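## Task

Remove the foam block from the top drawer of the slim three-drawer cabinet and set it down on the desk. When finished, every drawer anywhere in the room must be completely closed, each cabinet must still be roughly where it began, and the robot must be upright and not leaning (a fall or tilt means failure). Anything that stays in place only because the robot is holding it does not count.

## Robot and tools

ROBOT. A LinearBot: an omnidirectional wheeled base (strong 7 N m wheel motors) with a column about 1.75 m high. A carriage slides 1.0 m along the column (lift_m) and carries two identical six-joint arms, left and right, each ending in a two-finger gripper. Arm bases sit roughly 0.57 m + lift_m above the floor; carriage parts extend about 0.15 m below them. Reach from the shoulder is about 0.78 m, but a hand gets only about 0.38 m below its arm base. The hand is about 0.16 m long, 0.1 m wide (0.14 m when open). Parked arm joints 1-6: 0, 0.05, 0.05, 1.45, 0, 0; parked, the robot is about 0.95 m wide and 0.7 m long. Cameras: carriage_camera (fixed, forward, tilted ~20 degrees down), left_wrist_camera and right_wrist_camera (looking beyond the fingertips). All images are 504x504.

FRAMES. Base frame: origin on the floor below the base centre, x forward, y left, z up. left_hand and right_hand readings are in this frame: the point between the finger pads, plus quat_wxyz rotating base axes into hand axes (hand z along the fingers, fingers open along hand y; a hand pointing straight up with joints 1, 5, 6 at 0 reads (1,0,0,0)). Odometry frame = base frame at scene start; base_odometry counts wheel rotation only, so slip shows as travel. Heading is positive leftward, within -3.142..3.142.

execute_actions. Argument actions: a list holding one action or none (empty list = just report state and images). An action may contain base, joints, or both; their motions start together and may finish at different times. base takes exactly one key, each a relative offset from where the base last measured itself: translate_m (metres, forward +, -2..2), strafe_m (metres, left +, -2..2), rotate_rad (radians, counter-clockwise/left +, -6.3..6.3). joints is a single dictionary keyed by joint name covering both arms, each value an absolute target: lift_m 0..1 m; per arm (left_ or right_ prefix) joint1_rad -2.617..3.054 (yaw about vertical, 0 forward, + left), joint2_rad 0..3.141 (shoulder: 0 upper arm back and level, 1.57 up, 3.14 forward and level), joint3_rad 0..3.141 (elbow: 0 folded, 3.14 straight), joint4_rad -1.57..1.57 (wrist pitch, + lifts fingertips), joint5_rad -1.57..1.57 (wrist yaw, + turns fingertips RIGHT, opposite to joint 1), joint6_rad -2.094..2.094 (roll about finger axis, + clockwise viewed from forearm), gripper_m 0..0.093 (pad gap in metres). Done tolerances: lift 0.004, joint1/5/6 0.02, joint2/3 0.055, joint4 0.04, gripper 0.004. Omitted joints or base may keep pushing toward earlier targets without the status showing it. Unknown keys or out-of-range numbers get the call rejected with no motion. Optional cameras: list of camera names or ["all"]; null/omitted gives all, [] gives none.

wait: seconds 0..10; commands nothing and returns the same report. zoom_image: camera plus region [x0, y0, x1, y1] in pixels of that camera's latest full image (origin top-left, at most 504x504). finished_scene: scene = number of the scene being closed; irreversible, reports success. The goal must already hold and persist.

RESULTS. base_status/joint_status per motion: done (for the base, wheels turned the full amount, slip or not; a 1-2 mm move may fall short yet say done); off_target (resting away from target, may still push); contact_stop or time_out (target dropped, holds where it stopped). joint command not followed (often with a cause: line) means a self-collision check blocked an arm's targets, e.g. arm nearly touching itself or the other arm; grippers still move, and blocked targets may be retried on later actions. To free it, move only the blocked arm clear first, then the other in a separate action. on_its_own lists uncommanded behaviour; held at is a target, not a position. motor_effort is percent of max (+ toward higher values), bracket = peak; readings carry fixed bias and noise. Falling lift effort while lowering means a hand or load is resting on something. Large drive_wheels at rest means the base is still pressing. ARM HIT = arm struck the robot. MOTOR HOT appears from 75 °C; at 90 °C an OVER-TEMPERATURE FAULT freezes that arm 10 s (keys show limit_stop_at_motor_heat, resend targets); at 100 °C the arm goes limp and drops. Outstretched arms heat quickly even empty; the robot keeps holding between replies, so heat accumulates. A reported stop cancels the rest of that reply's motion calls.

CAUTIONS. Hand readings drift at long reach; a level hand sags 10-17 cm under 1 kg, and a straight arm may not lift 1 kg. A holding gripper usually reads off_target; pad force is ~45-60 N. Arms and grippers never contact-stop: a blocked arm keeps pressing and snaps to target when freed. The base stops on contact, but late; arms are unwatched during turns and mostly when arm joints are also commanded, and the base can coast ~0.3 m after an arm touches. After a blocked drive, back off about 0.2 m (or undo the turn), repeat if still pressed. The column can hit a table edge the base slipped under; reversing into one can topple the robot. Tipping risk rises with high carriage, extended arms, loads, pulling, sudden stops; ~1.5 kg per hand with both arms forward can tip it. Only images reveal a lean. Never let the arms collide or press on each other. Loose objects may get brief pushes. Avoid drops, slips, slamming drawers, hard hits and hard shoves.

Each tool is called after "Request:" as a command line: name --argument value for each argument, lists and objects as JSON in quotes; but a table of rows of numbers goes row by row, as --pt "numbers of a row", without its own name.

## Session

Request:
execute_actions --actions '[]'

Scene clock: 0.00 s.
base_odometry: x=+0.000 y=+0.000 heading=+0.000 (m, m, rad; odometry frame)
base_status: not commanded
joint_positions: lift_m=+0.297 left_joint1_rad=+0.023 left_joint2_rad=+0.052 left_joint3_rad=+0.037 left_joint4_rad=+1.489 left_joint5_rad=+0.058 left_joint6_rad=-0.002 left_gripper_m=+0.094 right_joint1_rad=-0.003 right_joint2_rad=+0.021 right_joint3_rad=+0.049 right_joint4_rad=+1.418 right_joint5_rad=+0.047 right_joint6_rad=+0.031 right_gripper_m=+0.094
joint_status: not commanded
motor_effort: lift_m=+23 drive_wheels=-1 (%)
left_hand: x=+0.3112 y=+0.3342 z=+1.3150 quat_wxyz=(+0.998, +0.028, +0.049, +0.009) (m; base frame)
right_hand: x=+0.3147 y=-0.3517 z=+1.3166 quat_wxyz=(+0.998, +0.025, +0.062, +0.013) (m; base frame)
pictures: carriage_camera, left_wrist_camera, right_wrist_camera
Images, in order (width x height): carriage_camera 504x504, left_wrist_camera 504x504, right_wrist_camera 504x504.

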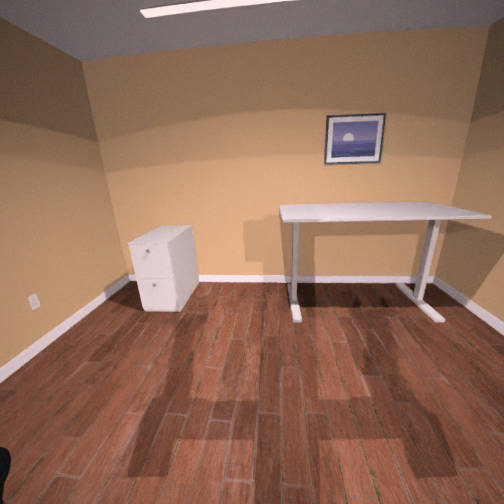

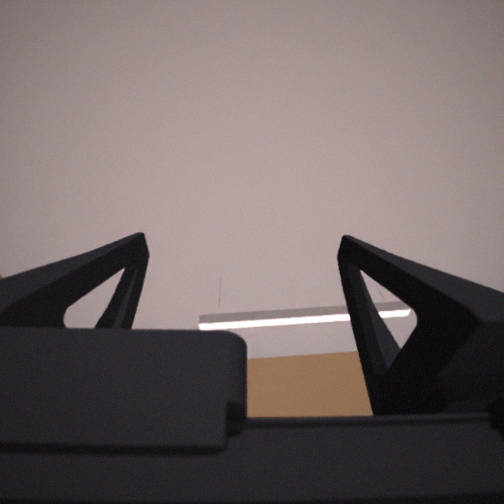

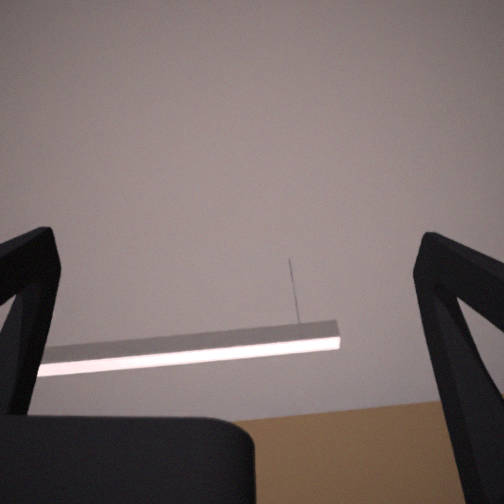

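Desk is higher here. Look right.

Request:
execute_actions --actions '[{"base":{"rotate_rad":-1.5},"joints":{"lift_m":0.1}}]' --cameras '["carriage_camera"]'

Scene clock: 3.13 s.
base_odometry: x=+0.000 y=+0.000 heading=-1.500 (m, m, rad; odometry frame)
base_status: done
joint_positions: lift_m=+0.100 left_joint1_rad=+0.023 left_joint2_rad=+0.052 left_joint3_rad=+0.037 left_joint4_rad=+1.488 left_joint5_rad=+0.058 left_joint6_rad=-0.002 left_gripper_m=+0.094 right_joint1_rad=-0.003 right_joint2_rad=+0.021 right_joint3_rad=+0.049 right_joint4_rad=+1.416 right_joint5_rad=+0.047 right_joint6_rad=+0.031 right_gripper_m=+0.094
joint_status: all done
motor_effort: lift_m=+19(19) drive_wheels=+3(10) (%)
left_hand: x=+0.3113 y=+0.3342 z=+1.1181 quat_wxyz=(+0.998, +0.028, +0.049, +0.009) (m; base frame)
right_hand: x=+0.3154 y=-0.3517 z=+1.1197 quat_wxyz=(+0.998, +0.025, +0.063, +0.013) (m; base frame)
pictures: carriage_camera
Images, in order (width x height): carriage_camera 504x504.

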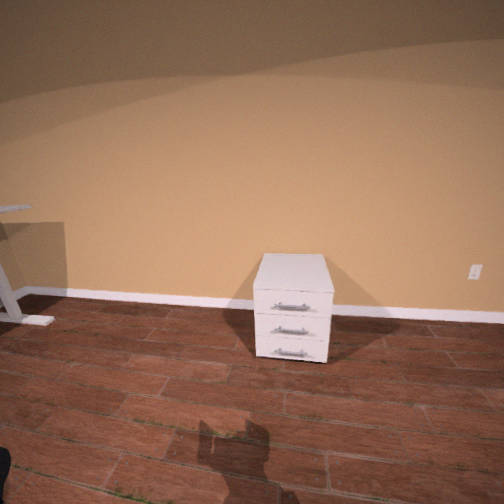

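Request:
execute_actions --actions '[{"base":{"rotate_rad":0.107},"joints":{"lift_m":0.1,"left_joint1_rad":0,"left_joint2_rad":2.8,"left_joint3_rad":1.5,"left_joint4_rad":0.5,"left_joint5_rad":0,"left_joint6_rad":1.57,"left_gripper_m":0.05}}]' --cameras '[]'

Request:
execute_actions --actions '[{"base":{"strafe_m":-0.74}}]' --cameras '["carriage_camera","left_wrist_camera"]'

Scene clock: 6.27 s.
base_odometry: x=+0.000 y=+0.000 heading=-1.393 (m, m, rad; odometry frame)
base_status: done
joint_positions: lift_m=+0.100 left_joint1_rad=+0.006 left_joint2_rad=+2.804 left_joint3_rad=+1.490 left_joint4_rad=+0.482 left_joint5_rad=+0.010 left_joint6_rad=+1.566 left_gripper_m=+0.050 right_joint1_rad=-0.003 right_joint2_rad=+0.021 right_joint3_rad=+0.049 right_joint4_rad=+1.416 right_joint5_rad=+0.047 right_joint6_rad=+0.031 right_gripper_m=+0.094
joint_status: all done
motor_effort: lift_m=+19(19) drive_wheels=-4(5) (%)
left_hand: x=+0.8401 y=+0.3453 z=+0.4878 quat_wxyz=(+0.259, +0.657, +0.662, +0.252) (m; base frame)
right_hand: x=+0.3154 y=-0.3517 z=+1.1197 quat_wxyz=(+0.998, +0.025, +0.063, +0.013) (m; base frame)
pictures: none
No camera images: the call's "cameras" was empty. Leave "cameras" out to get every camera's image.

Scene clock: 10.07 s.
base_odometry: x=-0.728 y=-0.130 heading=-1.394 (m, m, rad; odometry frame)
base_status: done
joint_positions: lift_m=+0.100 left_joint1_rad=+0.001 left_joint2_rad=+2.804 left_joint3_rad=+1.490 left_joint4_rad=+0.483 left_joint5_rad=+0.009 left_joint6_rad=+1.566 left_gripper_m=+0.050 right_joint1_rad=-0.003 right_joint2_rad=+0.021 right_joint3_rad=+0.049 right_joint4_rad=+1.416 right_joint5_rad=+0.047 right_joint6_rad=+0.031 right_gripper_m=+0.094
joint_status: not commanded
motor_effort: lift_m=+19(19) drive_wheels=-4(12) (%)
left_hand: x=+0.8404 y=+0.3424 z=+0.4881 quat_wxyz=(+0.259, +0.659, +0.660, +0.252) (m; base frame)
right_hand: x=+0.3154 y=-0.3517 z=+1.1197 quat_wxyz=(+0.998, +0.025, +0.063, +0.013) (m; base frame)
pictures: carriage_camera, left_wrist_camera
Images, in order (width x height): carriage_camera 504x504, left_wrist_camera 504x504.

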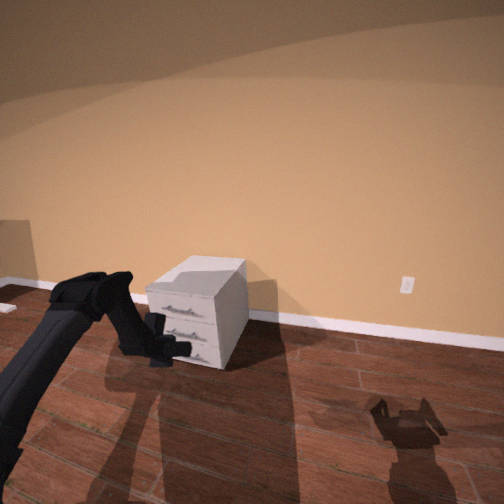

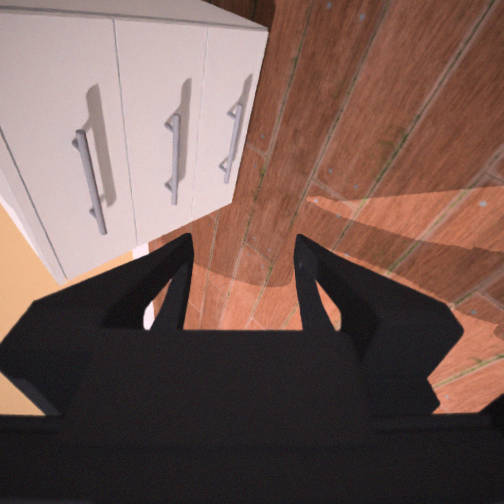

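Request:
execute_actions --actions '[{"base":{"rotate_rad":-0.214}}]' --cameras '[]'

Request:
execute_actions --actions '[{"base":{"strafe_m":0.32}}]' --cameras '["carriage_camera","left_wrist_camera"]'

Scene clock: 11.63 s.
base_odometry: x=-0.729 y=-0.130 heading=-1.608 (m, m, rad; odometry frame)
base_status: done
joint_positions: lift_m=+0.100 left_joint1_rad=-0.003 left_joint2_rad=+2.804 left_joint3_rad=+1.490 left_joint4_rad=+0.485 left_joint5_rad=+0.008 left_joint6_rad=+1.566 left_gripper_m=+0.050 right_joint1_rad=-0.003 right_joint2_rad=+0.021 right_joint3_rad=+0.049 right_joint4_rad=+1.416 right_joint5_rad=+0.047 right_joint6_rad=+0.031 right_gripper_m=+0.094
joint_status: not commanded
motor_effort: lift_m=+19(19) drive_wheels=-5(7) (%)
left_hand: x=+0.8407 y=+0.3404 z=+0.4884 quat_wxyz=(+0.260, +0.660, +0.658, +0.253) (m; base frame)
right_hand: x=+0.3154 y=-0.3517 z=+1.1197 quat_wxyz=(+0.998, +0.025, +0.063, +0.013) (m; base frame)
pictures: none
No camera images: the call's "cameras" was empty. Leave "cameras" out to get every camera's image.

Scene clock: 14.17 s.
base_odometry: x=-0.409 y=-0.142 heading=-1.608 (m, m, rad; odometry frame)
base_status: done
joint_positions: lift_m=+0.100 left_joint1_rad=+0.001 left_joint2_rad=+2.804 left_joint3_rad=+1.490 left_joint4_rad=+0.485 left_joint5_rad=+0.008 left_joint6_rad=+1.566 left_gripper_m=+0.050 right_joint1_rad=-0.003 right_joint2_rad=+0.021 right_joint3_rad=+0.049 right_joint4_rad=+1.416 right_joint5_rad=+0.047 right_joint6_rad=+0.031 right_gripper_m=+0.094
joint_status: not commanded
motor_effort: lift_m=+19(19) drive_wheels=-4(12) (%)
left_hand: x=+0.8408 y=+0.3425 z=+0.4885 quat_wxyz=(+0.260, +0.658, +0.659, +0.254) (m; base frame)
right_hand: x=+0.3154 y=-0.3517 z=+1.1197 quat_wxyz=(+0.998, +0.025, +0.063, +0.013) (m; base frame)
pictures: carriage_camera, left_wrist_camera
Images, in order (width x height): carriage_camera 504x504, left_wrist_camera 504x504.

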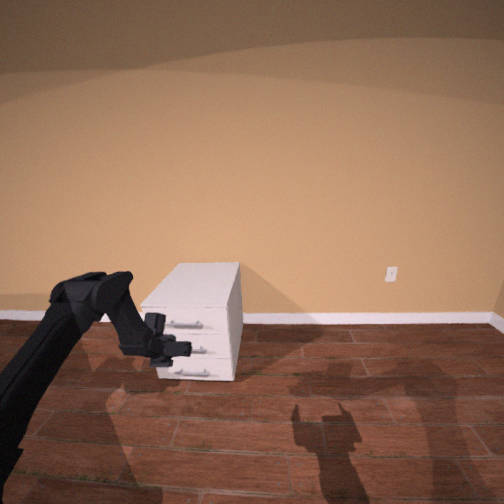

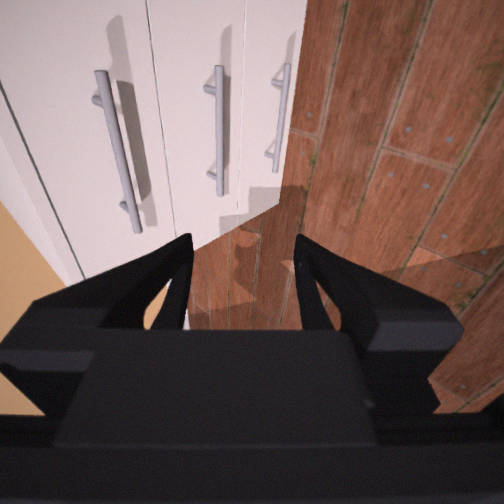

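Request:
execute_actions --actions '[{"base":{"translate_m":0.22}}]' --cameras '["left_wrist_camera"]'

Scene clock: 17.43 s.
base_odometry: x=-0.417 y=-0.362 heading=-1.608 (m, m, rad; odometry frame)
base_status: done
joint_positions: lift_m=+0.100 left_joint1_rad=+0.000 left_joint2_rad=+2.804 left_joint3_rad=+1.490 left_joint4_rad=+0.487 left_joint5_rad=+0.008 left_joint6_rad=+1.566 left_gripper_m=+0.050 right_joint1_rad=-0.003 right_joint2_rad=+0.021 right_joint3_rad=+0.049 right_joint4_rad=+1.416 right_joint5_rad=+0.047 right_joint6_rad=+0.031 right_gripper_m=+0.094
joint_status: not commanded
motor_effort: lift_m=+19(19) drive_wheels=-3(9) (%)
left_hand: x=+0.8411 y=+0.3423 z=+0.4888 quat_wxyz=(+0.260, +0.658, +0.659, +0.254) (m; base frame)
right_hand: x=+0.3152 y=-0.3517 z=+1.1197 quat_wxyz=(+0.998, +0.025, +0.063, +0.013) (m; base frame)
pictures: left_wrist_camera
Images, in order (width x height): left_wrist_camera 504x504.

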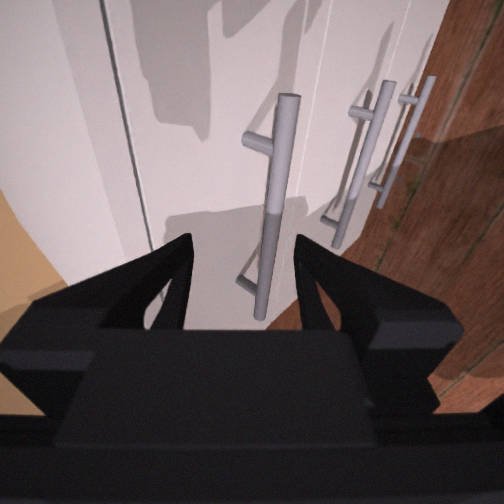

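Request:
execute_actions --actions '[{"base":{"strafe_m":0.02},"joints":{"lift_m":0.065}}]' --cameras '["left_wrist_camera"]'

Request:
execute_actions --actions '[{"base":{"translate_m":0.025},"joints":{"lift_m":0.038}}]' --cameras '["left_wrist_camera"]'

Scene clock: 18.80 s.
base_odometry: x=-0.397 y=-0.363 heading=-1.608 (m, m, rad; odometry frame)
base_status: done
joint_positions: lift_m=+0.065 left_joint1_rad=+0.001 left_joint2_rad=+2.804 left_joint3_rad=+1.490 left_joint4_rad=+0.490 left_joint5_rad=+0.008 left_joint6_rad=+1.566 left_gripper_m=+0.050 right_joint1_rad=-0.003 right_joint2_rad=+0.021 right_joint3_rad=+0.049 right_joint4_rad=+1.416 right_joint5_rad=+0.047 right_joint6_rad=+0.031 right_gripper_m=+0.094
joint_status: all done
motor_effort: lift_m=+19(19) drive_wheels=+3(7) (%)
left_hand: x=+0.8414 y=+0.3426 z=+0.4539 quat_wxyz=(+0.261, +0.658, +0.659, +0.255) (m; base frame)
right_hand: x=+0.3152 y=-0.3517 z=+1.0847 quat_wxyz=(+0.998, +0.025, +0.063, +0.013) (m; base frame)
pictures: left_wrist_camera
Images, in order (width x height): left_wrist_camera 504x504.

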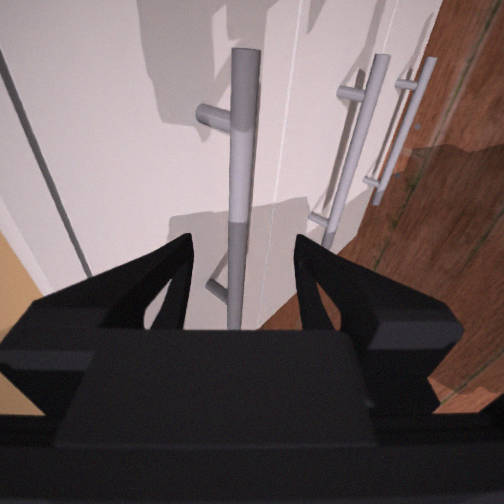

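Scene clock: 19.80 s.
base_odometry: x=-0.398 y=-0.388 heading=-1.608 (m, m, rad; odometry frame)
base_status: done
joint_positions: lift_m=+0.038 left_joint1_rad=+0.001 left_joint2_rad=+2.809 left_joint3_rad=+1.490 left_joint4_rad=+0.492 left_joint5_rad=+0.008 left_joint6_rad=+1.567 left_gripper_m=+0.050 right_joint1_rad=-0.003 right_joint2_rad=+0.021 right_joint3_rad=+0.049 right_joint4_rad=+1.418 right_joint5_rad=+0.047 right_joint6_rad=+0.031 right_gripper_m=+0.094
joint_status: all done
motor_effort: lift_m=+20(19) drive_wheels=+3(8) (%)
left_hand: x=+0.8403 y=+0.3426 z=+0.4247 quat_wxyz=(+0.260, +0.658, +0.659, +0.254) (m; base frame)
right_hand: x=+0.3148 y=-0.3517 z=+1.0577 quat_wxyz=(+0.998, +0.025, +0.062, +0.013) (m; base frame)
pictures: left_wrist_camera
Images, in order (width x height): left_wrist_camera 504x504.

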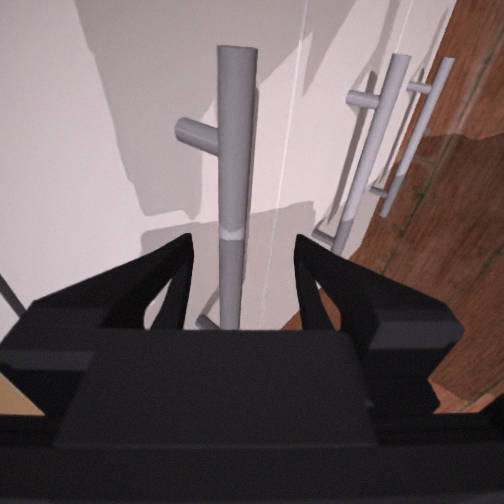

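Request:
execute_actions --actions '[{"base":{"translate_m":0.024},"joints":{"lift_m":0.01}}]' --cameras '["left_wrist_camera"]'

Scene clock: 20.93 s.
base_odometry: x=-0.398 y=-0.412 heading=-1.607 (m, m, rad; odometry frame)
base_status: done
joint_positions: lift_m=+0.010 left_joint1_rad=+0.001 left_joint2_rad=+2.787 left_joint3_rad=+1.478 left_joint4_rad=+0.403 left_joint5_rad=+0.004 left_joint6_rad=+1.590 left_gripper_m=+0.050 right_joint1_rad=-0.003 right_joint2_rad=+0.021 right_joint3_rad=+0.049 right_joint4_rad=+1.418 right_joint5_rad=+0.047 right_joint6_rad=+0.031 right_gripper_m=+0.094
joint_status: all done
motor_effort: lift_m=+19(20) drive_wheels=+6(10) (%)
left_hand: x=+0.8253 y=+0.3431 z=+0.3905 quat_wxyz=(+0.230, +0.675, +0.662, +0.231) (m; base frame)
right_hand: x=+0.3148 y=-0.3517 z=+1.0299 quat_wxyz=(+0.998, +0.025, +0.062, +0.013) (m; base frame)
pictures: left_wrist_camera
Images, in order (width x height): left_wrist_camera 504x504.

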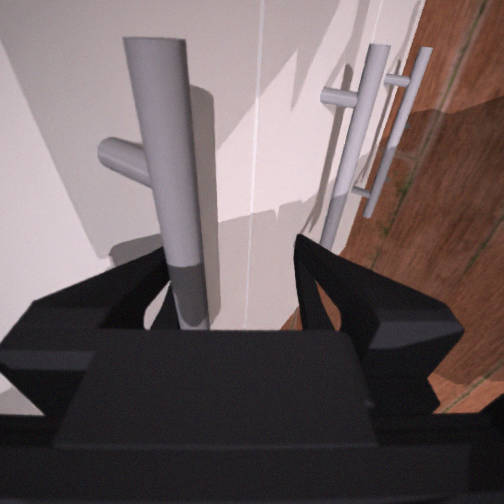

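Request:
execute_actions --actions '[{"base":{"translate_m":-0.012},"joints":{"left_gripper_m":0.0}}]' --cameras '["left_wrist_camera"]'

Request:
execute_actions --actions '[{"base":{"translate_m":-0.33},"joints":{"left_gripper_m":0.0}}]' --cameras '["left_wrist_camera","carriage_camera"]'

Scene clock: 21.87 s.
base_odometry: x=-0.398 y=-0.400 heading=-1.607 (m, m, rad; odometry frame)
base_status: done
joint_positions: lift_m=+0.010 left_joint1_rad=+0.001 left_joint2_rad=+2.783 left_joint3_rad=+1.504 left_joint4_rad=+0.422 left_joint5_rad=+0.003 left_joint6_rad=+1.603 left_gripper_m=+0.008 right_joint1_rad=-0.003 right_joint2_rad=+0.021 right_joint3_rad=+0.049 right_joint4_rad=+1.419 right_joint5_rad=+0.047 right_joint6_rad=+0.031 right_gripper_m=+0.094
joint_status: left_gripper_m off_target (ended at +0.008, target +0.000)
motor_effort: lift_m=+19(19) drive_wheels=-1(9) (%)
left_hand: x=+0.8411 y=+0.3436 z=+0.4031 quat_wxyz=(+0.244, +0.673, +0.652, +0.250) (m; base frame)
right_hand: x=+0.3144 y=-0.3517 z=+1.0299 quat_wxyz=(+0.998, +0.025, +0.061, +0.013) (m; base frame)
pictures: left_wrist_camera
Images, in order (width x height): left_wrist_camera 504x504.

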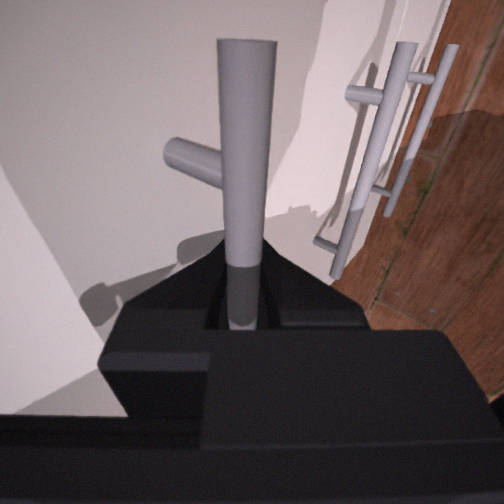

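Scene clock: 24.43 s.
base_odometry: x=-0.386 y=-0.070 heading=-1.607 (m, m, rad; odometry frame)
base_status: done
joint_positions: lift_m=+0.010 left_joint1_rad=+0.023 left_joint2_rad=+2.783 left_joint3_rad=+1.504 left_joint4_rad=+0.419 left_joint5_rad=+0.009 left_joint6_rad=+1.614 left_gripper_m=+0.008 right_joint1_rad=-0.003 right_joint2_rad=+0.021 right_joint3_rad=+0.049 right_joint4_rad=+1.419 right_joint5_rad=+0.047 right_joint6_rad=+0.031 right_gripper_m=+0.094
joint_status: left_gripper_m off_target (ended at +0.008, target +0.000)
motor_effort: lift_m=+19(19) drive_wheels=-2(9) (%)
left_hand: x=+0.8405 y=+0.3547 z=+0.4028 quat_wxyz=(+0.241, +0.671, +0.655, +0.252) (m; base frame)
right_hand: x=+0.3145 y=-0.3517 z=+1.0299 quat_wxyz=(+0.998, +0.025, +0.061, +0.013) (m; base frame)
pictures: carriage_camera, left_wrist_camera
Images, in order (width x height): carriage_camera 504x504, left_wrist_camera 504x504.

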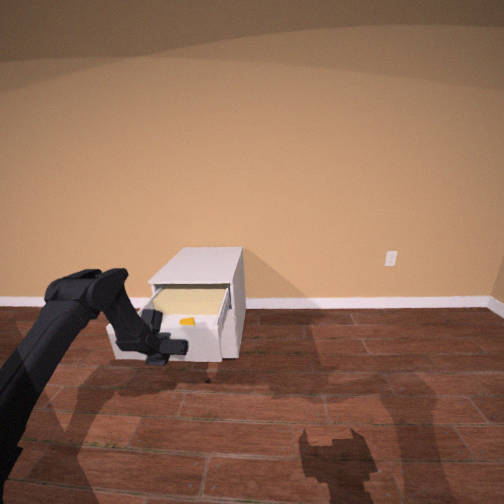

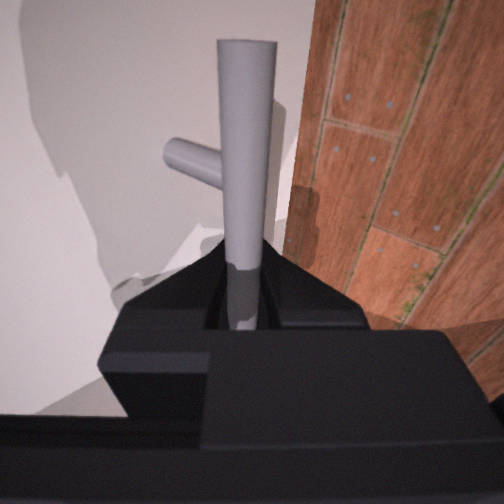

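Request:
execute_actions --actions '[{"joints":{"left_gripper_m":0.045,"left_joint1_rad":0.02}}]' --cameras '[]'

Request:
execute_actions --actions '[{"base":{"translate_m":-0.04},"joints":{"lift_m":0.09}}]' --cameras '[]'

Request:
execute_actions --actions '[{"joints":{"lift_m":0.33,"left_joint1_rad":0,"left_joint2_rad":2.8,"left_joint3_rad":1.45,"left_joint4_rad":-0.22,"left_gripper_m":0.08}}]' --cameras '[]'

Request:
execute_actions --actions '[{"base":{"translate_m":0.3}}]' --cameras '["left_wrist_camera","carriage_camera"]'

Scene clock: 25.47 s.
base_odometry: x=-0.386 y=-0.070 heading=-1.607 (m, m, rad; odometry frame)
base_status: not commanded
joint_positions: lift_m=+0.010 left_joint1_rad=+0.025 left_joint2_rad=+2.796 left_joint3_rad=+1.504 left_joint4_rad=+0.463 left_joint5_rad=+0.008 left_joint6_rad=+1.576 left_gripper_m=+0.045 right_joint1_rad=-0.003 right_joint2_rad=+0.021 right_joint3_rad=+0.049 right_joint4_rad=+1.419 right_joint5_rad=+0.047 right_joint6_rad=+0.031 right_gripper_m=+0.094
joint_status: all done
motor_effort: lift_m=+19(19) drive_wheels=-1(2) (%)
left_hand: x=+0.8445 y=+0.3559 z=+0.4029 quat_wxyz=(+0.255, +0.654, +0.664, +0.258) (m; base frame)
right_hand: x=+0.3145 y=-0.3517 z=+1.0299 quat_wxyz=(+0.998, +0.025, +0.061, +0.013) (m; base frame)
pictures: none
No camera images: the call's "cameras" was empty. Leave "cameras" out to get every camera's image.

Scene clock: 26.60 s.
base_odometry: x=-0.384 y=-0.030 heading=-1.607 (m, m, rad; odometry frame)
base_status: done
joint_positions: lift_m=+0.090 left_joint1_rad=+0.025 left_joint2_rad=+2.804 left_joint3_rad=+1.504 left_joint4_rad=+0.491 left_joint5_rad=+0.008 left_joint6_rad=+1.575 left_gripper_m=+0.045 right_joint1_rad=-0.003 right_joint2_rad=+0.021 right_joint3_rad=+0.049 right_joint4_rad=+1.418 right_joint5_rad=+0.047 right_joint6_rad=+0.031 right_gripper_m=+0.094
joint_status: all done
motor_effort: lift_m=+25(30) drive_wheels=-1(8) (%)
left_hand: x=+0.8471 y=+0.3560 z=+0.4827 quat_wxyz=(+0.262, +0.651, +0.662, +0.264) (m; base frame)
right_hand: x=+0.3148 y=-0.3517 z=+1.1091 quat_wxyz=(+0.998, +0.025, +0.062, +0.013) (m; base frame)
pictures: none
No camera images: the call's "cameras" was empty. Leave "cameras" out to get every camera's image.

Scene clock: 28.10 s.
base_odometry: x=-0.384 y=-0.030 heading=-1.607 (m, m, rad; odometry frame)
base_status: not commanded
joint_positions: lift_m=+0.330 left_joint1_rad=+0.002 left_joint2_rad=+2.804 left_joint3_rad=+1.464 left_joint4_rad=-0.216 left_joint5_rad=+0.007 left_joint6_rad=+1.574 left_gripper_m=+0.080 right_joint1_rad=-0.003 right_joint2_rad=+0.021 right_joint3_rad=+0.049 right_joint4_rad=+1.418 right_joint5_rad=+0.047 right_joint6_rad=+0.031 right_gripper_m=+0.094
joint_status: all done
motor_effort: lift_m=+25(29) drive_wheels=-1(1) (%)
left_hand: x=+0.6720 y=+0.3431 z=+0.6499 quat_wxyz=(+0.008, +0.708, +0.707, +0.003) (m; base frame)
right_hand: x=+0.3148 y=-0.3517 z=+1.3491 quat_wxyz=(+0.998, +0.025, +0.062, +0.013) (m; base frame)
pictures: none
No camera images: the call's "cameras" was empty. Leave "cameras" out to get every camera's image.

Scene clock: 30.57 s.
base_odometry: x=-0.395 y=-0.330 heading=-1.607 (m, m, rad; odometry frame)
base_status: done
joint_positions: lift_m=+0.330 left_joint1_rad=+0.002 left_joint2_rad=+2.804 left_joint3_rad=+1.464 left_joint4_rad=-0.220 left_joint5_rad=+0.007 left_joint6_rad=+1.574 left_gripper_m=+0.080 right_joint1_rad=-0.003 right_joint2_rad=+0.021 right_joint3_rad=+0.049 right_joint4_rad=+1.415 right_joint5_rad=+0.048 right_joint6_rad=+0.031 right_gripper_m=+0.094
joint_status: not commanded
motor_effort: lift_m=+25(25) drive_wheels=-4(12) (%)
left_hand: x=+0.6713 y=+0.3431 z=+0.6499 quat_wxyz=(+0.007, +0.708, +0.707, +0.002) (m; base frame)
right_hand: x=+0.3156 y=-0.3518 z=+1.3490 quat_wxyz=(+0.998, +0.025, +0.064, +0.013) (m; base frame)
pictures: carriage_camera, left_wrist_camera
Images, in order (width x height): carriage_camera 504x504, left_wrist_camera 504x504.

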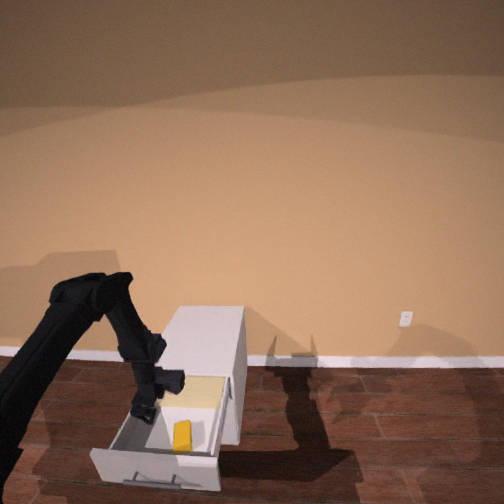

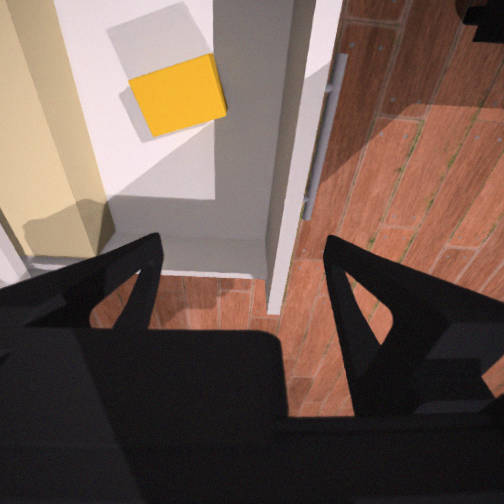

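Request:
execute_actions --actions '[{"base":{"translate_m":0.082},"joints":{"left_joint6_rad":-0.26,"left_gripper_m":0.093}}]' --cameras '[]'

Request:
execute_actions --actions '[{"base":{"strafe_m":-0.061},"joints":{"lift_m":0.22}}]' --cameras '["left_wrist_camera","carriage_camera"]'

Scene clock: 32.80 s.
base_odometry: x=-0.398 y=-0.412 heading=-1.606 (m, m, rad; odometry frame)
base_status: done
joint_positions: lift_m=+0.330 left_joint1_rad=+0.002 left_joint2_rad=+2.804 left_joint3_rad=+1.464 left_joint4_rad=-0.220 left_joint5_rad=+0.007 left_joint6_rad=-0.256 left_gripper_m=+0.093 right_joint1_rad=-0.003 right_joint2_rad=+0.021 right_joint3_rad=+0.049 right_joint4_rad=+1.415 right_joint5_rad=+0.048 right_joint6_rad=+0.031 right_gripper_m=+0.094
joint_status: all done
motor_effort: lift_m=+25(25) drive_wheels=+3(9) (%)
left_hand: x=+0.6712 y=+0.3431 z=+0.6499 quat_wxyz=(+0.005, -0.129, +0.992, -0.004) (m; base frame)
right_hand: x=+0.3155 y=-0.3518 z=+1.3490 quat_wxyz=(+0.998, +0.025, +0.063, +0.013) (m; base frame)
pictures: none
No camera images: the call's "cameras" was empty. Leave "cameras" out to get every camera's image.

Scene clock: 34.07 s.
base_odometry: x=-0.458 y=-0.410 heading=-1.606 (m, m, rad; odometry frame)
base_status: done
joint_positions: lift_m=+0.220 left_joint1_rad=+0.000 left_joint2_rad=+2.805 left_joint3_rad=+1.464 left_joint4_rad=-0.221 left_joint5_rad=+0.007 left_joint6_rad=-0.256 left_gripper_m=+0.093 right_joint1_rad=-0.003 right_joint2_rad=+0.021 right_joint3_rad=+0.049 right_joint4_rad=+1.416 right_joint5_rad=+0.048 right_joint6_rad=+0.031 right_gripper_m=+0.094
joint_status: all done
motor_effort: lift_m=+19(19) drive_wheels=-1(9) (%)
left_hand: x=+0.6703 y=+0.3424 z=+0.5401 quat_wxyz=(+0.004, -0.128, +0.992, -0.004) (m; base frame)
right_hand: x=+0.3152 y=-0.3518 z=+1.2397 quat_wxyz=(+0.998, +0.025, +0.063, +0.013) (m; base frame)
pictures: carriage_camera, left_wrist_camera
Images, in order (width x height): carriage_camera 504x504, left_wrist_camera 504x504.

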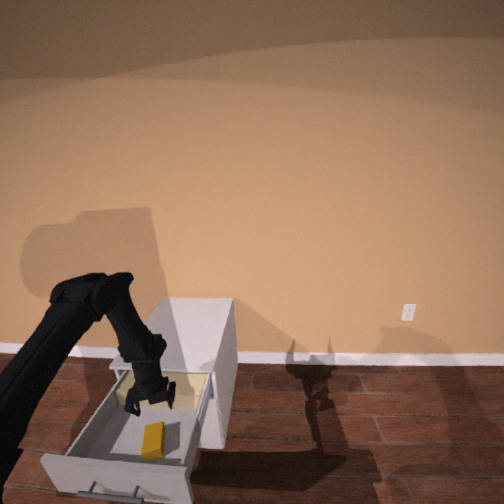

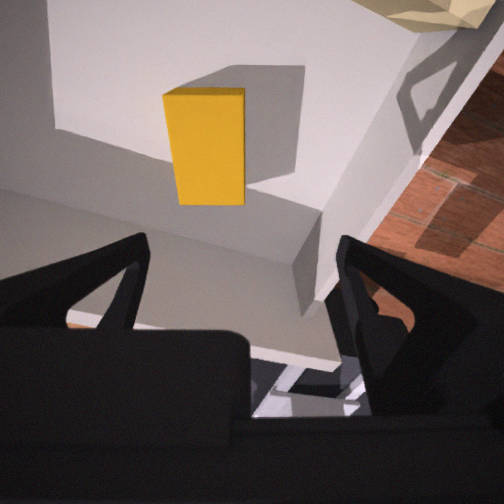

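Request:
execute_actions --actions '[{"base":{"strafe_m":0.033},"joints":{"lift_m":0.15}}]' --cameras '["left_wrist_camera"]'

Scene clock: 35.40 s.
base_odometry: x=-0.426 y=-0.411 heading=-1.606 (m, m, rad; odometry frame)
base_status: done
joint_positions: lift_m=+0.150 left_joint1_rad=+0.001 left_joint2_rad=+2.806 left_joint3_rad=+1.464 left_joint4_rad=-0.221 left_joint5_rad=+0.007 left_joint6_rad=-0.256 left_gripper_m=+0.093 right_joint1_rad=-0.003 right_joint2_rad=+0.021 right_joint3_rad=+0.049 right_joint4_rad=+1.416 right_joint5_rad=+0.048 right_joint6_rad=+0.031 right_gripper_m=+0.094
joint_status: all done
motor_effort: lift_m=+20(19) drive_wheels=-2(7) (%)
left_hand: x=+0.6701 y=+0.3428 z=+0.4696 quat_wxyz=(+0.003, -0.128, +0.992, -0.004) (m; base frame)
right_hand: x=+0.3152 y=-0.3518 z=+1.1697 quat_wxyz=(+0.998, +0.025, +0.063, +0.013) (m; base frame)
pictures: left_wrist_camera
Images, in order (width x height): left_wrist_camera 504x504.

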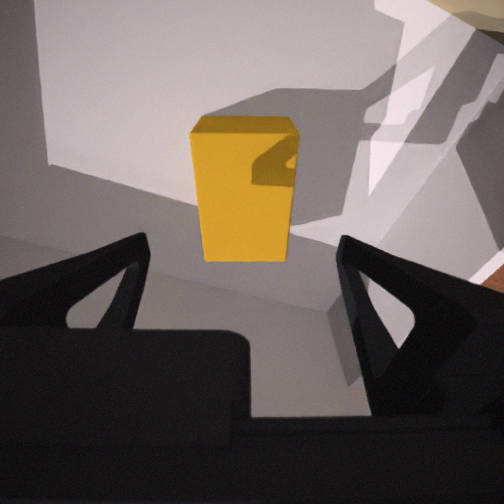

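Request:
execute_actions --actions '[{"joints":{"lift_m":0.075}}]' --cameras '["left_wrist_camera"]'

Request:
execute_actions --actions '[{"joints":{"left_gripper_m":0.0}}]' --cameras '["left_wrist_camera"]'

Scene clock: 36.37 s.
base_odometry: x=-0.426 y=-0.411 heading=-1.606 (m, m, rad; odometry frame)
base_status: not commanded
joint_positions: lift_m=+0.075 left_joint1_rad=+0.001 left_joint2_rad=+2.806 left_joint3_rad=+1.464 left_joint4_rad=-0.221 left_joint5_rad=+0.007 left_joint6_rad=-0.256 left_gripper_m=+0.093 right_joint1_rad=-0.003 right_joint2_rad=+0.021 right_joint3_rad=+0.049 right_joint4_rad=+1.416 right_joint5_rad=+0.048 right_joint6_rad=+0.031 right_gripper_m=+0.094
joint_status: all done
motor_effort: lift_m=+20(19) drive_wheels=-2(2) (%)
left_hand: x=+0.6699 y=+0.3428 z=+0.3945 quat_wxyz=(+0.003, -0.128, +0.992, -0.004) (m; base frame)
right_hand: x=+0.3152 y=-0.3518 z=+1.0947 quat_wxyz=(+0.998, +0.025, +0.063, +0.013) (m; base frame)
pictures: left_wrist_camera
Images, in order (width x height): left_wrist_camera 504x504.

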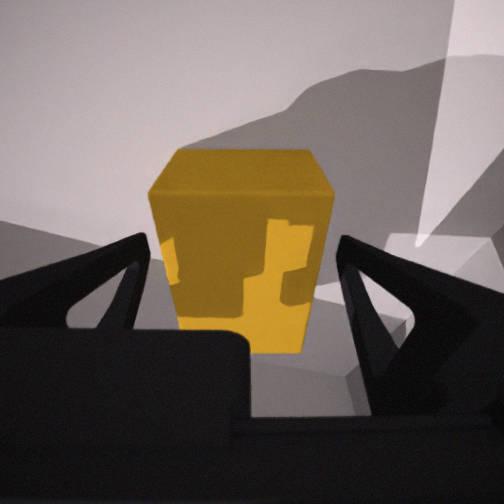

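Scene clock: 37.10 s.
base_odometry: x=-0.426 y=-0.411 heading=-1.606 (m, m, rad; odometry frame)
base_status: not commanded
joint_positions: lift_m=+0.075 left_joint1_rad=+0.001 left_joint2_rad=+2.806 left_joint3_rad=+1.464 left_joint4_rad=-0.221 left_joint5_rad=+0.007 left_joint6_rad=-0.256 left_gripper_m=+0.057 right_joint1_rad=-0.003 right_joint2_rad=+0.021 right_joint3_rad=+0.049 right_joint4_rad=+1.416 right_joint5_rad=+0.048 right_joint6_rad=+0.031 right_gripper_m=+0.094
joint_status: left_gripper_m off_target (ended at +0.057, target +0.000)
motor_effort: lift_m=+20(20) drive_wheels=-2(2) (%)
left_hand: x=+0.6699 y=+0.3428 z=+0.3945 quat_wxyz=(+0.003, -0.128, +0.992, -0.004) (m; base frame)
right_hand: x=+0.3152 y=-0.3518 z=+1.0947 quat_wxyz=(+0.998, +0.025, +0.063, +0.013) (m; base frame)
pictures: left_wrist_camera
Images, in order (width x height): left_wrist_camera 504x504.

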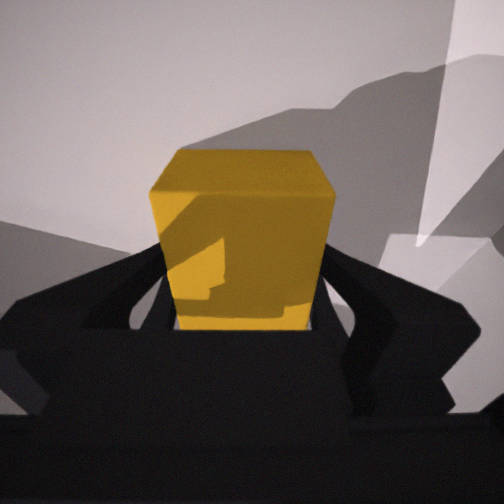

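Request:
execute_actions --actions '[{"joints":{"lift_m":0.3,"left_gripper_m":0.0,"right_joint2_rad":2.8,"right_joint3_rad":1.45,"right_joint4_rad":0.7,"right_joint5_rad":0,"right_joint6_rad":1.57,"right_gripper_m":0.0}}]' --cameras '[]'

Request:
execute_actions --actions '[{"base":{"translate_m":-0.42},"joints":{"left_joint2_rad":1.0,"left_joint3_rad":0.8,"left_joint4_rad":0.2,"left_gripper_m":0.0}}]' --cameras '[]'

Request:
execute_actions --actions '[{"base":{"strafe_m":0.57},"joints":{"lift_m":0.0}}]' --cameras '["carriage_camera","left_wrist_camera"]'

Scene clock: 40.00 s.
base_odometry: x=-0.426 y=-0.411 heading=-1.606 (m, m, rad; odometry frame)
base_status: not commanded
joint_positions: lift_m=+0.300 left_joint1_rad=+0.001 left_joint2_rad=+2.807 left_joint3_rad=+1.464 left_joint4_rad=-0.221 left_joint5_rad=+0.007 left_joint6_rad=-0.256 left_gripper_m=+0.057 right_joint1_rad=-0.003 right_joint2_rad=+2.804 right_joint3_rad=+1.445 right_joint4_rad=+0.687 right_joint5_rad=+0.005 right_joint6_rad=+1.564 right_gripper_m=+0.000
joint_status: left_gripper_m off_target (ended at +0.057, target +0.000); the others done
motor_effort: lift_m=+24(30) drive_wheels=-2(2) (%)
left_hand: x=+0.6696 y=+0.3429 z=+0.6187 quat_wxyz=(+0.003, -0.128, +0.992, -0.004) (m; base frame)
right_hand: x=+0.8569 y=-0.3458 z=+0.7108 quat_wxyz=(+0.311, +0.636, +0.637, +0.304) (m; base frame)
pictures: none
No camera images: the call's "cameras" was empty. Leave "cameras" out to get every camera's image.

Scene clock: 42.87 s.
base_odometry: x=-0.411 y=+0.009 heading=-1.606 (m, m, rad; odometry frame)
base_status: done
joint_positions: lift_m=+0.300 left_joint1_rad=+0.001 left_joint2_rad=+1.010 left_joint3_rad=+0.819 left_joint4_rad=+0.193 left_joint5_rad=+0.007 left_joint6_rad=-0.256 left_gripper_m=+0.057 right_joint1_rad=-0.003 right_joint2_rad=+2.804 right_joint3_rad=+1.445 right_joint4_rad=+0.692 right_joint5_rad=+0.005 right_joint6_rad=+1.564 right_gripper_m=+0.000
joint_status: left_gripper_m off_target (ended at +0.057, target +0.000); the others done
motor_effort: lift_m=+24(24) drive_wheels=-1(9) (%)
left_hand: x=+0.6622 y=+0.3429 z=+1.2396 quat_wxyz=(+0.702, -0.088, +0.701, -0.092) (m; base frame)
right_hand: x=+0.8576 y=-0.3458 z=+0.7117 quat_wxyz=(+0.312, +0.635, +0.637, +0.306) (m; base frame)
pictures: none
No camera images: the call's "cameras" was empty. Leave "cameras" out to get every camera's image.

Scene clock: 46.17 s.
base_odometry: x=+0.159 y=-0.011 heading=-1.606 (m, m, rad; odometry frame)
base_status: done
joint_positions: lift_m=+0.000 left_joint1_rad=+0.001 left_joint2_rad=+1.010 left_joint3_rad=+0.808 left_joint4_rad=+0.179 left_joint5_rad=+0.007 left_joint6_rad=-0.256 left_gripper_m=+0.057 right_joint1_rad=-0.002 right_joint2_rad=+2.804 right_joint3_rad=+1.445 right_joint4_rad=+0.693 right_joint5_rad=+0.004 right_joint6_rad=+1.564 right_gripper_m=+0.000
joint_status: all done
motor_effort: lift_m=+20(21) drive_wheels=-2(8) (%)
left_hand: x=+0.6623 y=+0.3429 z=+0.9311 quat_wxyz=(+0.693, -0.090, +0.710, -0.091) (m; base frame)
right_hand: x=+0.8577 y=-0.3455 z=+0.4124 quat_wxyz=(+0.312, +0.635, +0.637, +0.306) (m; base frame)
pictures: carriage_camera, left_wrist_camera
Images, in order (width x height): carriage_camera 504x504, left_wrist_camera 504x504.

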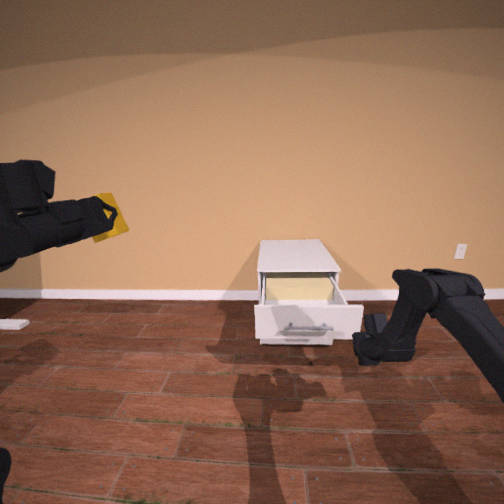

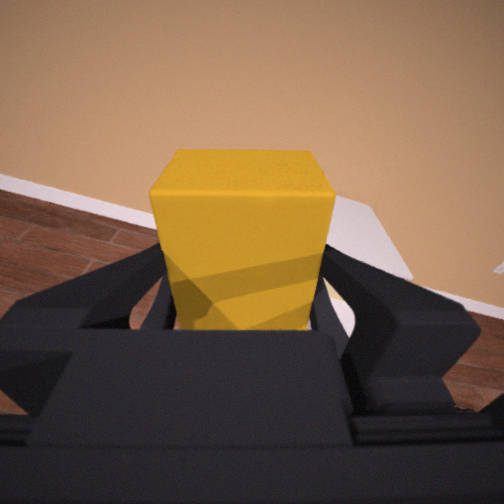

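Request:
execute_actions --actions '[{"base":{"strafe_m":-0.065}}]' --cameras '[]'

Request:
execute_actions --actions '[{"base":{"translate_m":0.39}}]' --cameras '["carriage_camera","right_wrist_camera"]'

Scene clock: 47.87 s.
base_odometry: x=+0.094 y=-0.009 heading=-1.606 (m, m, rad; odometry frame)
base_status: done
joint_positions: lift_m=+0.000 left_joint1_rad=+0.001 left_joint2_rad=+1.010 left_joint3_rad=+0.808 left_joint4_rad=+0.179 left_joint5_rad=+0.007 left_joint6_rad=-0.256 left_gripper_m=+0.057 right_joint1_rad=-0.003 right_joint2_rad=+2.804 right_joint3_rad=+1.445 right_joint4_rad=+0.695 right_joint5_rad=+0.004 right_joint6_rad=+1.564 right_gripper_m=+0.000
joint_status: not commanded
motor_effort: lift_m=+19(19) drive_wheels=+0(8) (%)
left_hand: x=+0.6623 y=+0.3429 z=+0.9311 quat_wxyz=(+0.693, -0.090, +0.710, -0.091) (m; base frame)
right_hand: x=+0.8580 y=-0.3461 z=+0.4128 quat_wxyz=(+0.313, +0.635, +0.636, +0.307) (m; base frame)
pictures: none
No camera images: the call's "cameras" was empty. Leave "cameras" out to get every camera's image.

Scene clock: 50.63 s.
base_odometry: x=+0.081 y=-0.399 heading=-1.605 (m, m, rad; odometry frame)
base_status: done
joint_positions: lift_m=+0.000 left_joint1_rad=+0.001 left_joint2_rad=+1.010 left_joint3_rad=+0.808 left_joint4_rad=+0.179 left_joint5_rad=+0.006 left_joint6_rad=-0.256 left_gripper_m=+0.057 right_joint1_rad=-0.012 right_joint2_rad=+2.806 right_joint3_rad=+1.435 right_joint4_rad=+0.691 right_joint5_rad=+0.008 right_joint6_rad=+1.564 right_gripper_m=+0.000
joint_status: not commanded
motor_effort: lift_m=+19(19) drive_wheels=-5(13) (%)
left_hand: x=+0.6623 y=+0.3429 z=+0.9312 quat_wxyz=(+0.693, -0.090, +0.709, -0.091) (m; base frame)
right_hand: x=+0.8527 y=-0.3519 z=+0.4078 quat_wxyz=(+0.310, +0.641, +0.635, +0.299) (m; base frame)
pictures: carriage_camera, right_wrist_camera
Images, in order (width x height): carriage_camera 504x504, right_wrist_camera 504x504.

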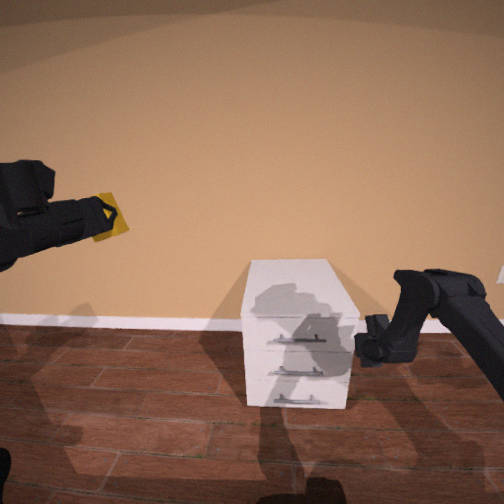

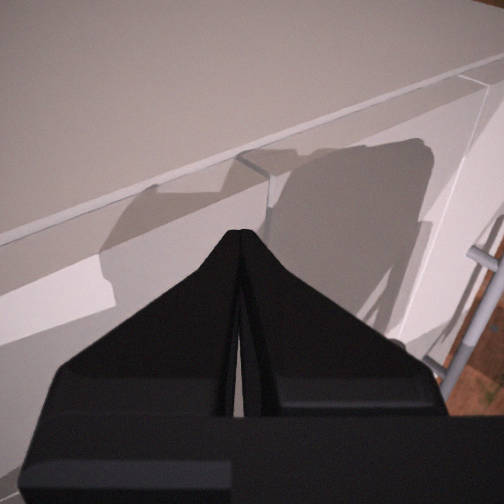

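Request:
execute_actions --actions '[{"base":{"strafe_m":0.025}}]' --cameras '[]'

Request:
execute_actions --actions '[{"base":{"translate_m":0.03}}]' --cameras '["carriage_camera","right_wrist_camera"]'

Scene clock: 51.77 s.
base_odometry: x=+0.105 y=-0.400 heading=-1.606 (m, m, rad; odometry frame)
base_status: done
joint_positions: lift_m=+0.000 left_joint1_rad=+0.001 left_joint2_rad=+1.010 left_joint3_rad=+0.808 left_joint4_rad=+0.179 left_joint5_rad=+0.006 left_joint6_rad=-0.256 left_gripper_m=+0.057 right_joint1_rad=-0.008 right_joint2_rad=+2.806 right_joint3_rad=+1.435 right_joint4_rad=+0.692 right_joint5_rad=+0.006 right_joint6_rad=+1.564 right_gripper_m=+0.000
joint_status: not commanded
motor_effort: lift_m=+19(19) drive_wheels=+3(8) (%)
left_hand: x=+0.6623 y=+0.3429 z=+0.9312 quat_wxyz=(+0.693, -0.090, +0.709, -0.091) (m; base frame)
right_hand: x=+0.8530 y=-0.3490 z=+0.4081 quat_wxyz=(+0.309, +0.639, +0.637, +0.301) (m; base frame)
pictures: none
No camera images: the call's "cameras" was empty. Leave "cameras" out to get every camera's image.

Scene clock: 52.77 s.
base_odometry: x=+0.105 y=-0.430 heading=-1.605 (m, m, rad; odometry frame)
base_status: done
joint_positions: lift_m=+0.000 left_joint1_rad=+0.001 left_joint2_rad=+1.010 left_joint3_rad=+0.808 left_joint4_rad=+0.180 left_joint5_rad=+0.006 left_joint6_rad=-0.256 left_gripper_m=+0.057 right_joint1_rad=-0.008 right_joint2_rad=+2.806 right_joint3_rad=+1.435 right_joint4_rad=+0.656 right_joint5_rad=+0.005 right_joint6_rad=+1.564 right_gripper_m=+0.000
joint_status: not commanded
motor_effort: lift_m=+20(19) drive_wheels=+4(8) (%)
left_hand: x=+0.6623 y=+0.3429 z=+0.9313 quat_wxyz=(+0.693, -0.090, +0.709, -0.091) (m; base frame)
right_hand: x=+0.8472 y=-0.3488 z=+0.4012 quat_wxyz=(+0.297, +0.645, +0.642, +0.290) (m; base frame)
pictures: carriage_camera, right_wrist_camera
Images, in order (width x height): carriage_camera 504x504, right_wrist_camera 504x504.

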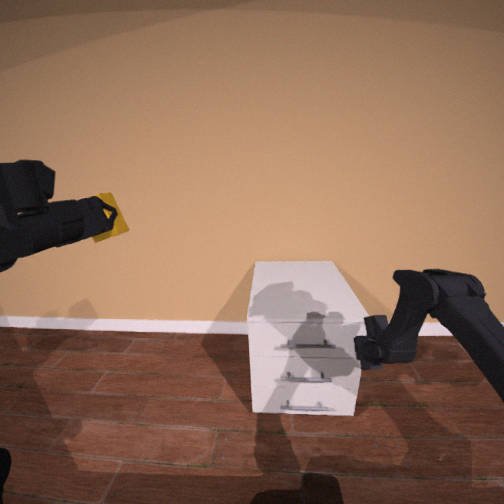

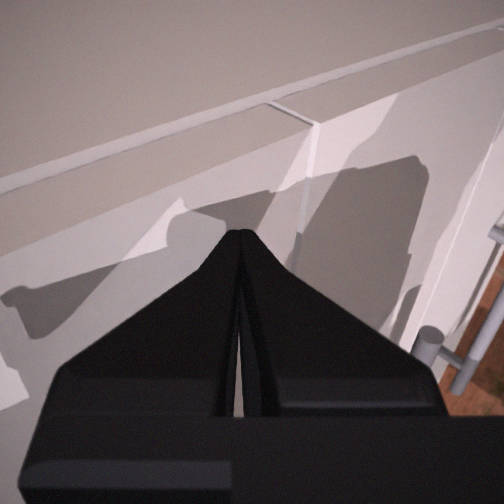

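Request:
execute_actions --actions '[{"base":{"translate_m":0.02}}]' --cameras '["right_wrist_camera"]'

Request:
execute_actions --actions '[{"base":{"translate_m":-0.45}}]' --cameras '["carriage_camera"]'

Request:
zoom_image --camera "carriage_camera" --region '[220, 220, 370, 370]'

Scene clock: 53.80 s.
base_odometry: x=+0.104 y=-0.450 heading=-1.605 (m, m, rad; odometry frame)
base_status: done
joint_positions: lift_m=+0.000 left_joint1_rad=+0.001 left_joint2_rad=+1.010 left_joint3_rad=+0.808 left_joint4_rad=+0.180 left_joint5_rad=+0.006 left_joint6_rad=-0.256 left_gripper_m=+0.057 right_joint1_rad=-0.008 right_joint2_rad=+2.811 right_joint3_rad=+1.427 right_joint4_rad=+0.578 right_joint5_rad=+0.003 right_joint6_rad=+1.566 right_gripper_m=+0.000
joint_status: not commanded
motor_effort: lift_m=+19(19) drive_wheels=+4(10) (%)
left_hand: x=+0.6623 y=+0.3429 z=+0.9313 quat_wxyz=(+0.693, -0.090, +0.709, -0.091) (m; base frame)
right_hand: x=+0.8295 y=-0.3483 z=+0.3824 quat_wxyz=(+0.267, +0.657, +0.655, +0.261) (m; base frame)
pictures: right_wrist_camera
Images, in order (width x height): right_wrist_camera 504x504.

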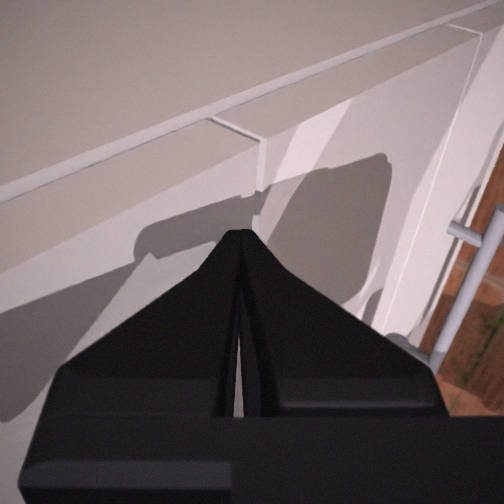

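Scene clock: 56.77 s.
base_odometry: x=+0.119 y=+0.000 heading=-1.605 (m, m, rad; odometry frame)
base_status: done
joint_positions: lift_m=+0.000 left_joint1_rad=+0.001 left_joint2_rad=+1.010 left_joint3_rad=+0.808 left_joint4_rad=+0.180 left_joint5_rad=+0.006 left_joint6_rad=-0.256 left_gripper_m=+0.057 right_joint1_rad=-0.008 right_joint2_rad=+2.811 right_joint3_rad=+1.427 right_joint4_rad=+0.693 right_joint5_rad=+0.003 right_joint6_rad=+1.566 right_gripper_m=+0.000
joint_status: not commanded
motor_effort: lift_m=+19(19) drive_wheels=-1(10) (%)
left_hand: x=+0.6623 y=+0.3429 z=+0.9314 quat_wxyz=(+0.693, -0.090, +0.709, -0.091) (m; base frame)
right_hand: x=+0.8487 y=-0.3485 z=+0.4031 quat_wxyz=(+0.304, +0.641, +0.638, +0.298) (m; base frame)
pictures: carriage_camera
Images, in order (width x height): carriage_camera 504x504.

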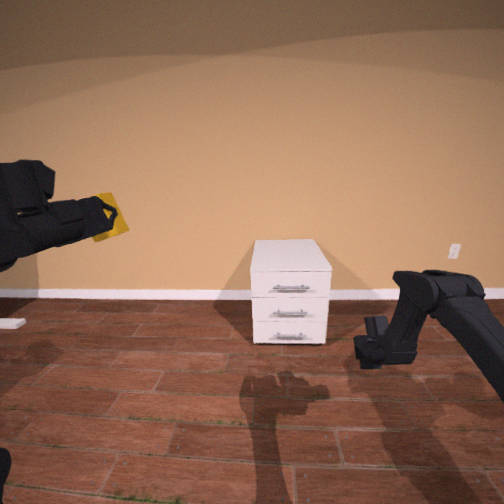

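Region (220, 220, 370, 370) of carriage_camera's 504x504 image, scaled by 3.360, with more detail than that image has.

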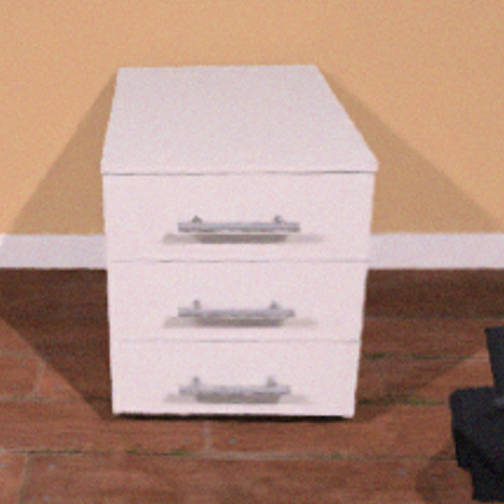

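Request:
execute_actions --actions '[{"base":{"rotate_rad":1.57},"joints":{"lift_m":0.6,"right_joint2_rad":0.05,"right_joint3_rad":0.05,"right_joint4_rad":1.45,"right_joint6_rad":0}}]' --cameras '["carriage_camera"]'

Scene clock: 59.97 s.
base_odometry: x=+0.119 y=+0.000 heading=-0.035 (m, m, rad; odometry frame)
base_status: done
joint_positions: lift_m=+0.600 left_joint1_rad=+0.001 left_joint2_rad=+1.010 left_joint3_rad=+0.808 left_joint4_rad=+0.186 left_joint5_rad=+0.006 left_joint6_rad=-0.256 left_gripper_m=+0.057 right_joint1_rad=-0.008 right_joint2_rad=+0.064 right_joint3_rad=+0.065 right_joint4_rad=+1.447 right_joint5_rad=+0.003 right_joint6_rad=+0.007 right_gripper_m=+0.000
joint_status: all done
motor_effort: lift_m=+25(29) drive_wheels=+3(10) (%)
left_hand: x=+0.6623 y=+0.3431 z=+1.5323 quat_wxyz=(+0.696, -0.090, +0.707, -0.091) (m; base frame)
right_hand: x=+0.3167 y=-0.3442 z=+1.6241 quat_wxyz=(+0.998, +0.002, +0.062, -0.001) (m; base frame)
pictures: carriage_camera
Images, in order (width x height): carriage_camera 504x504.

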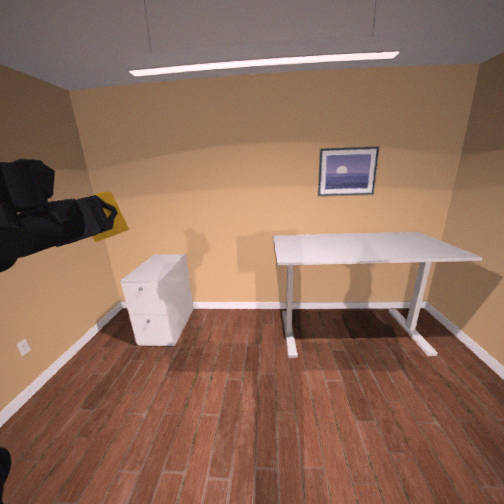

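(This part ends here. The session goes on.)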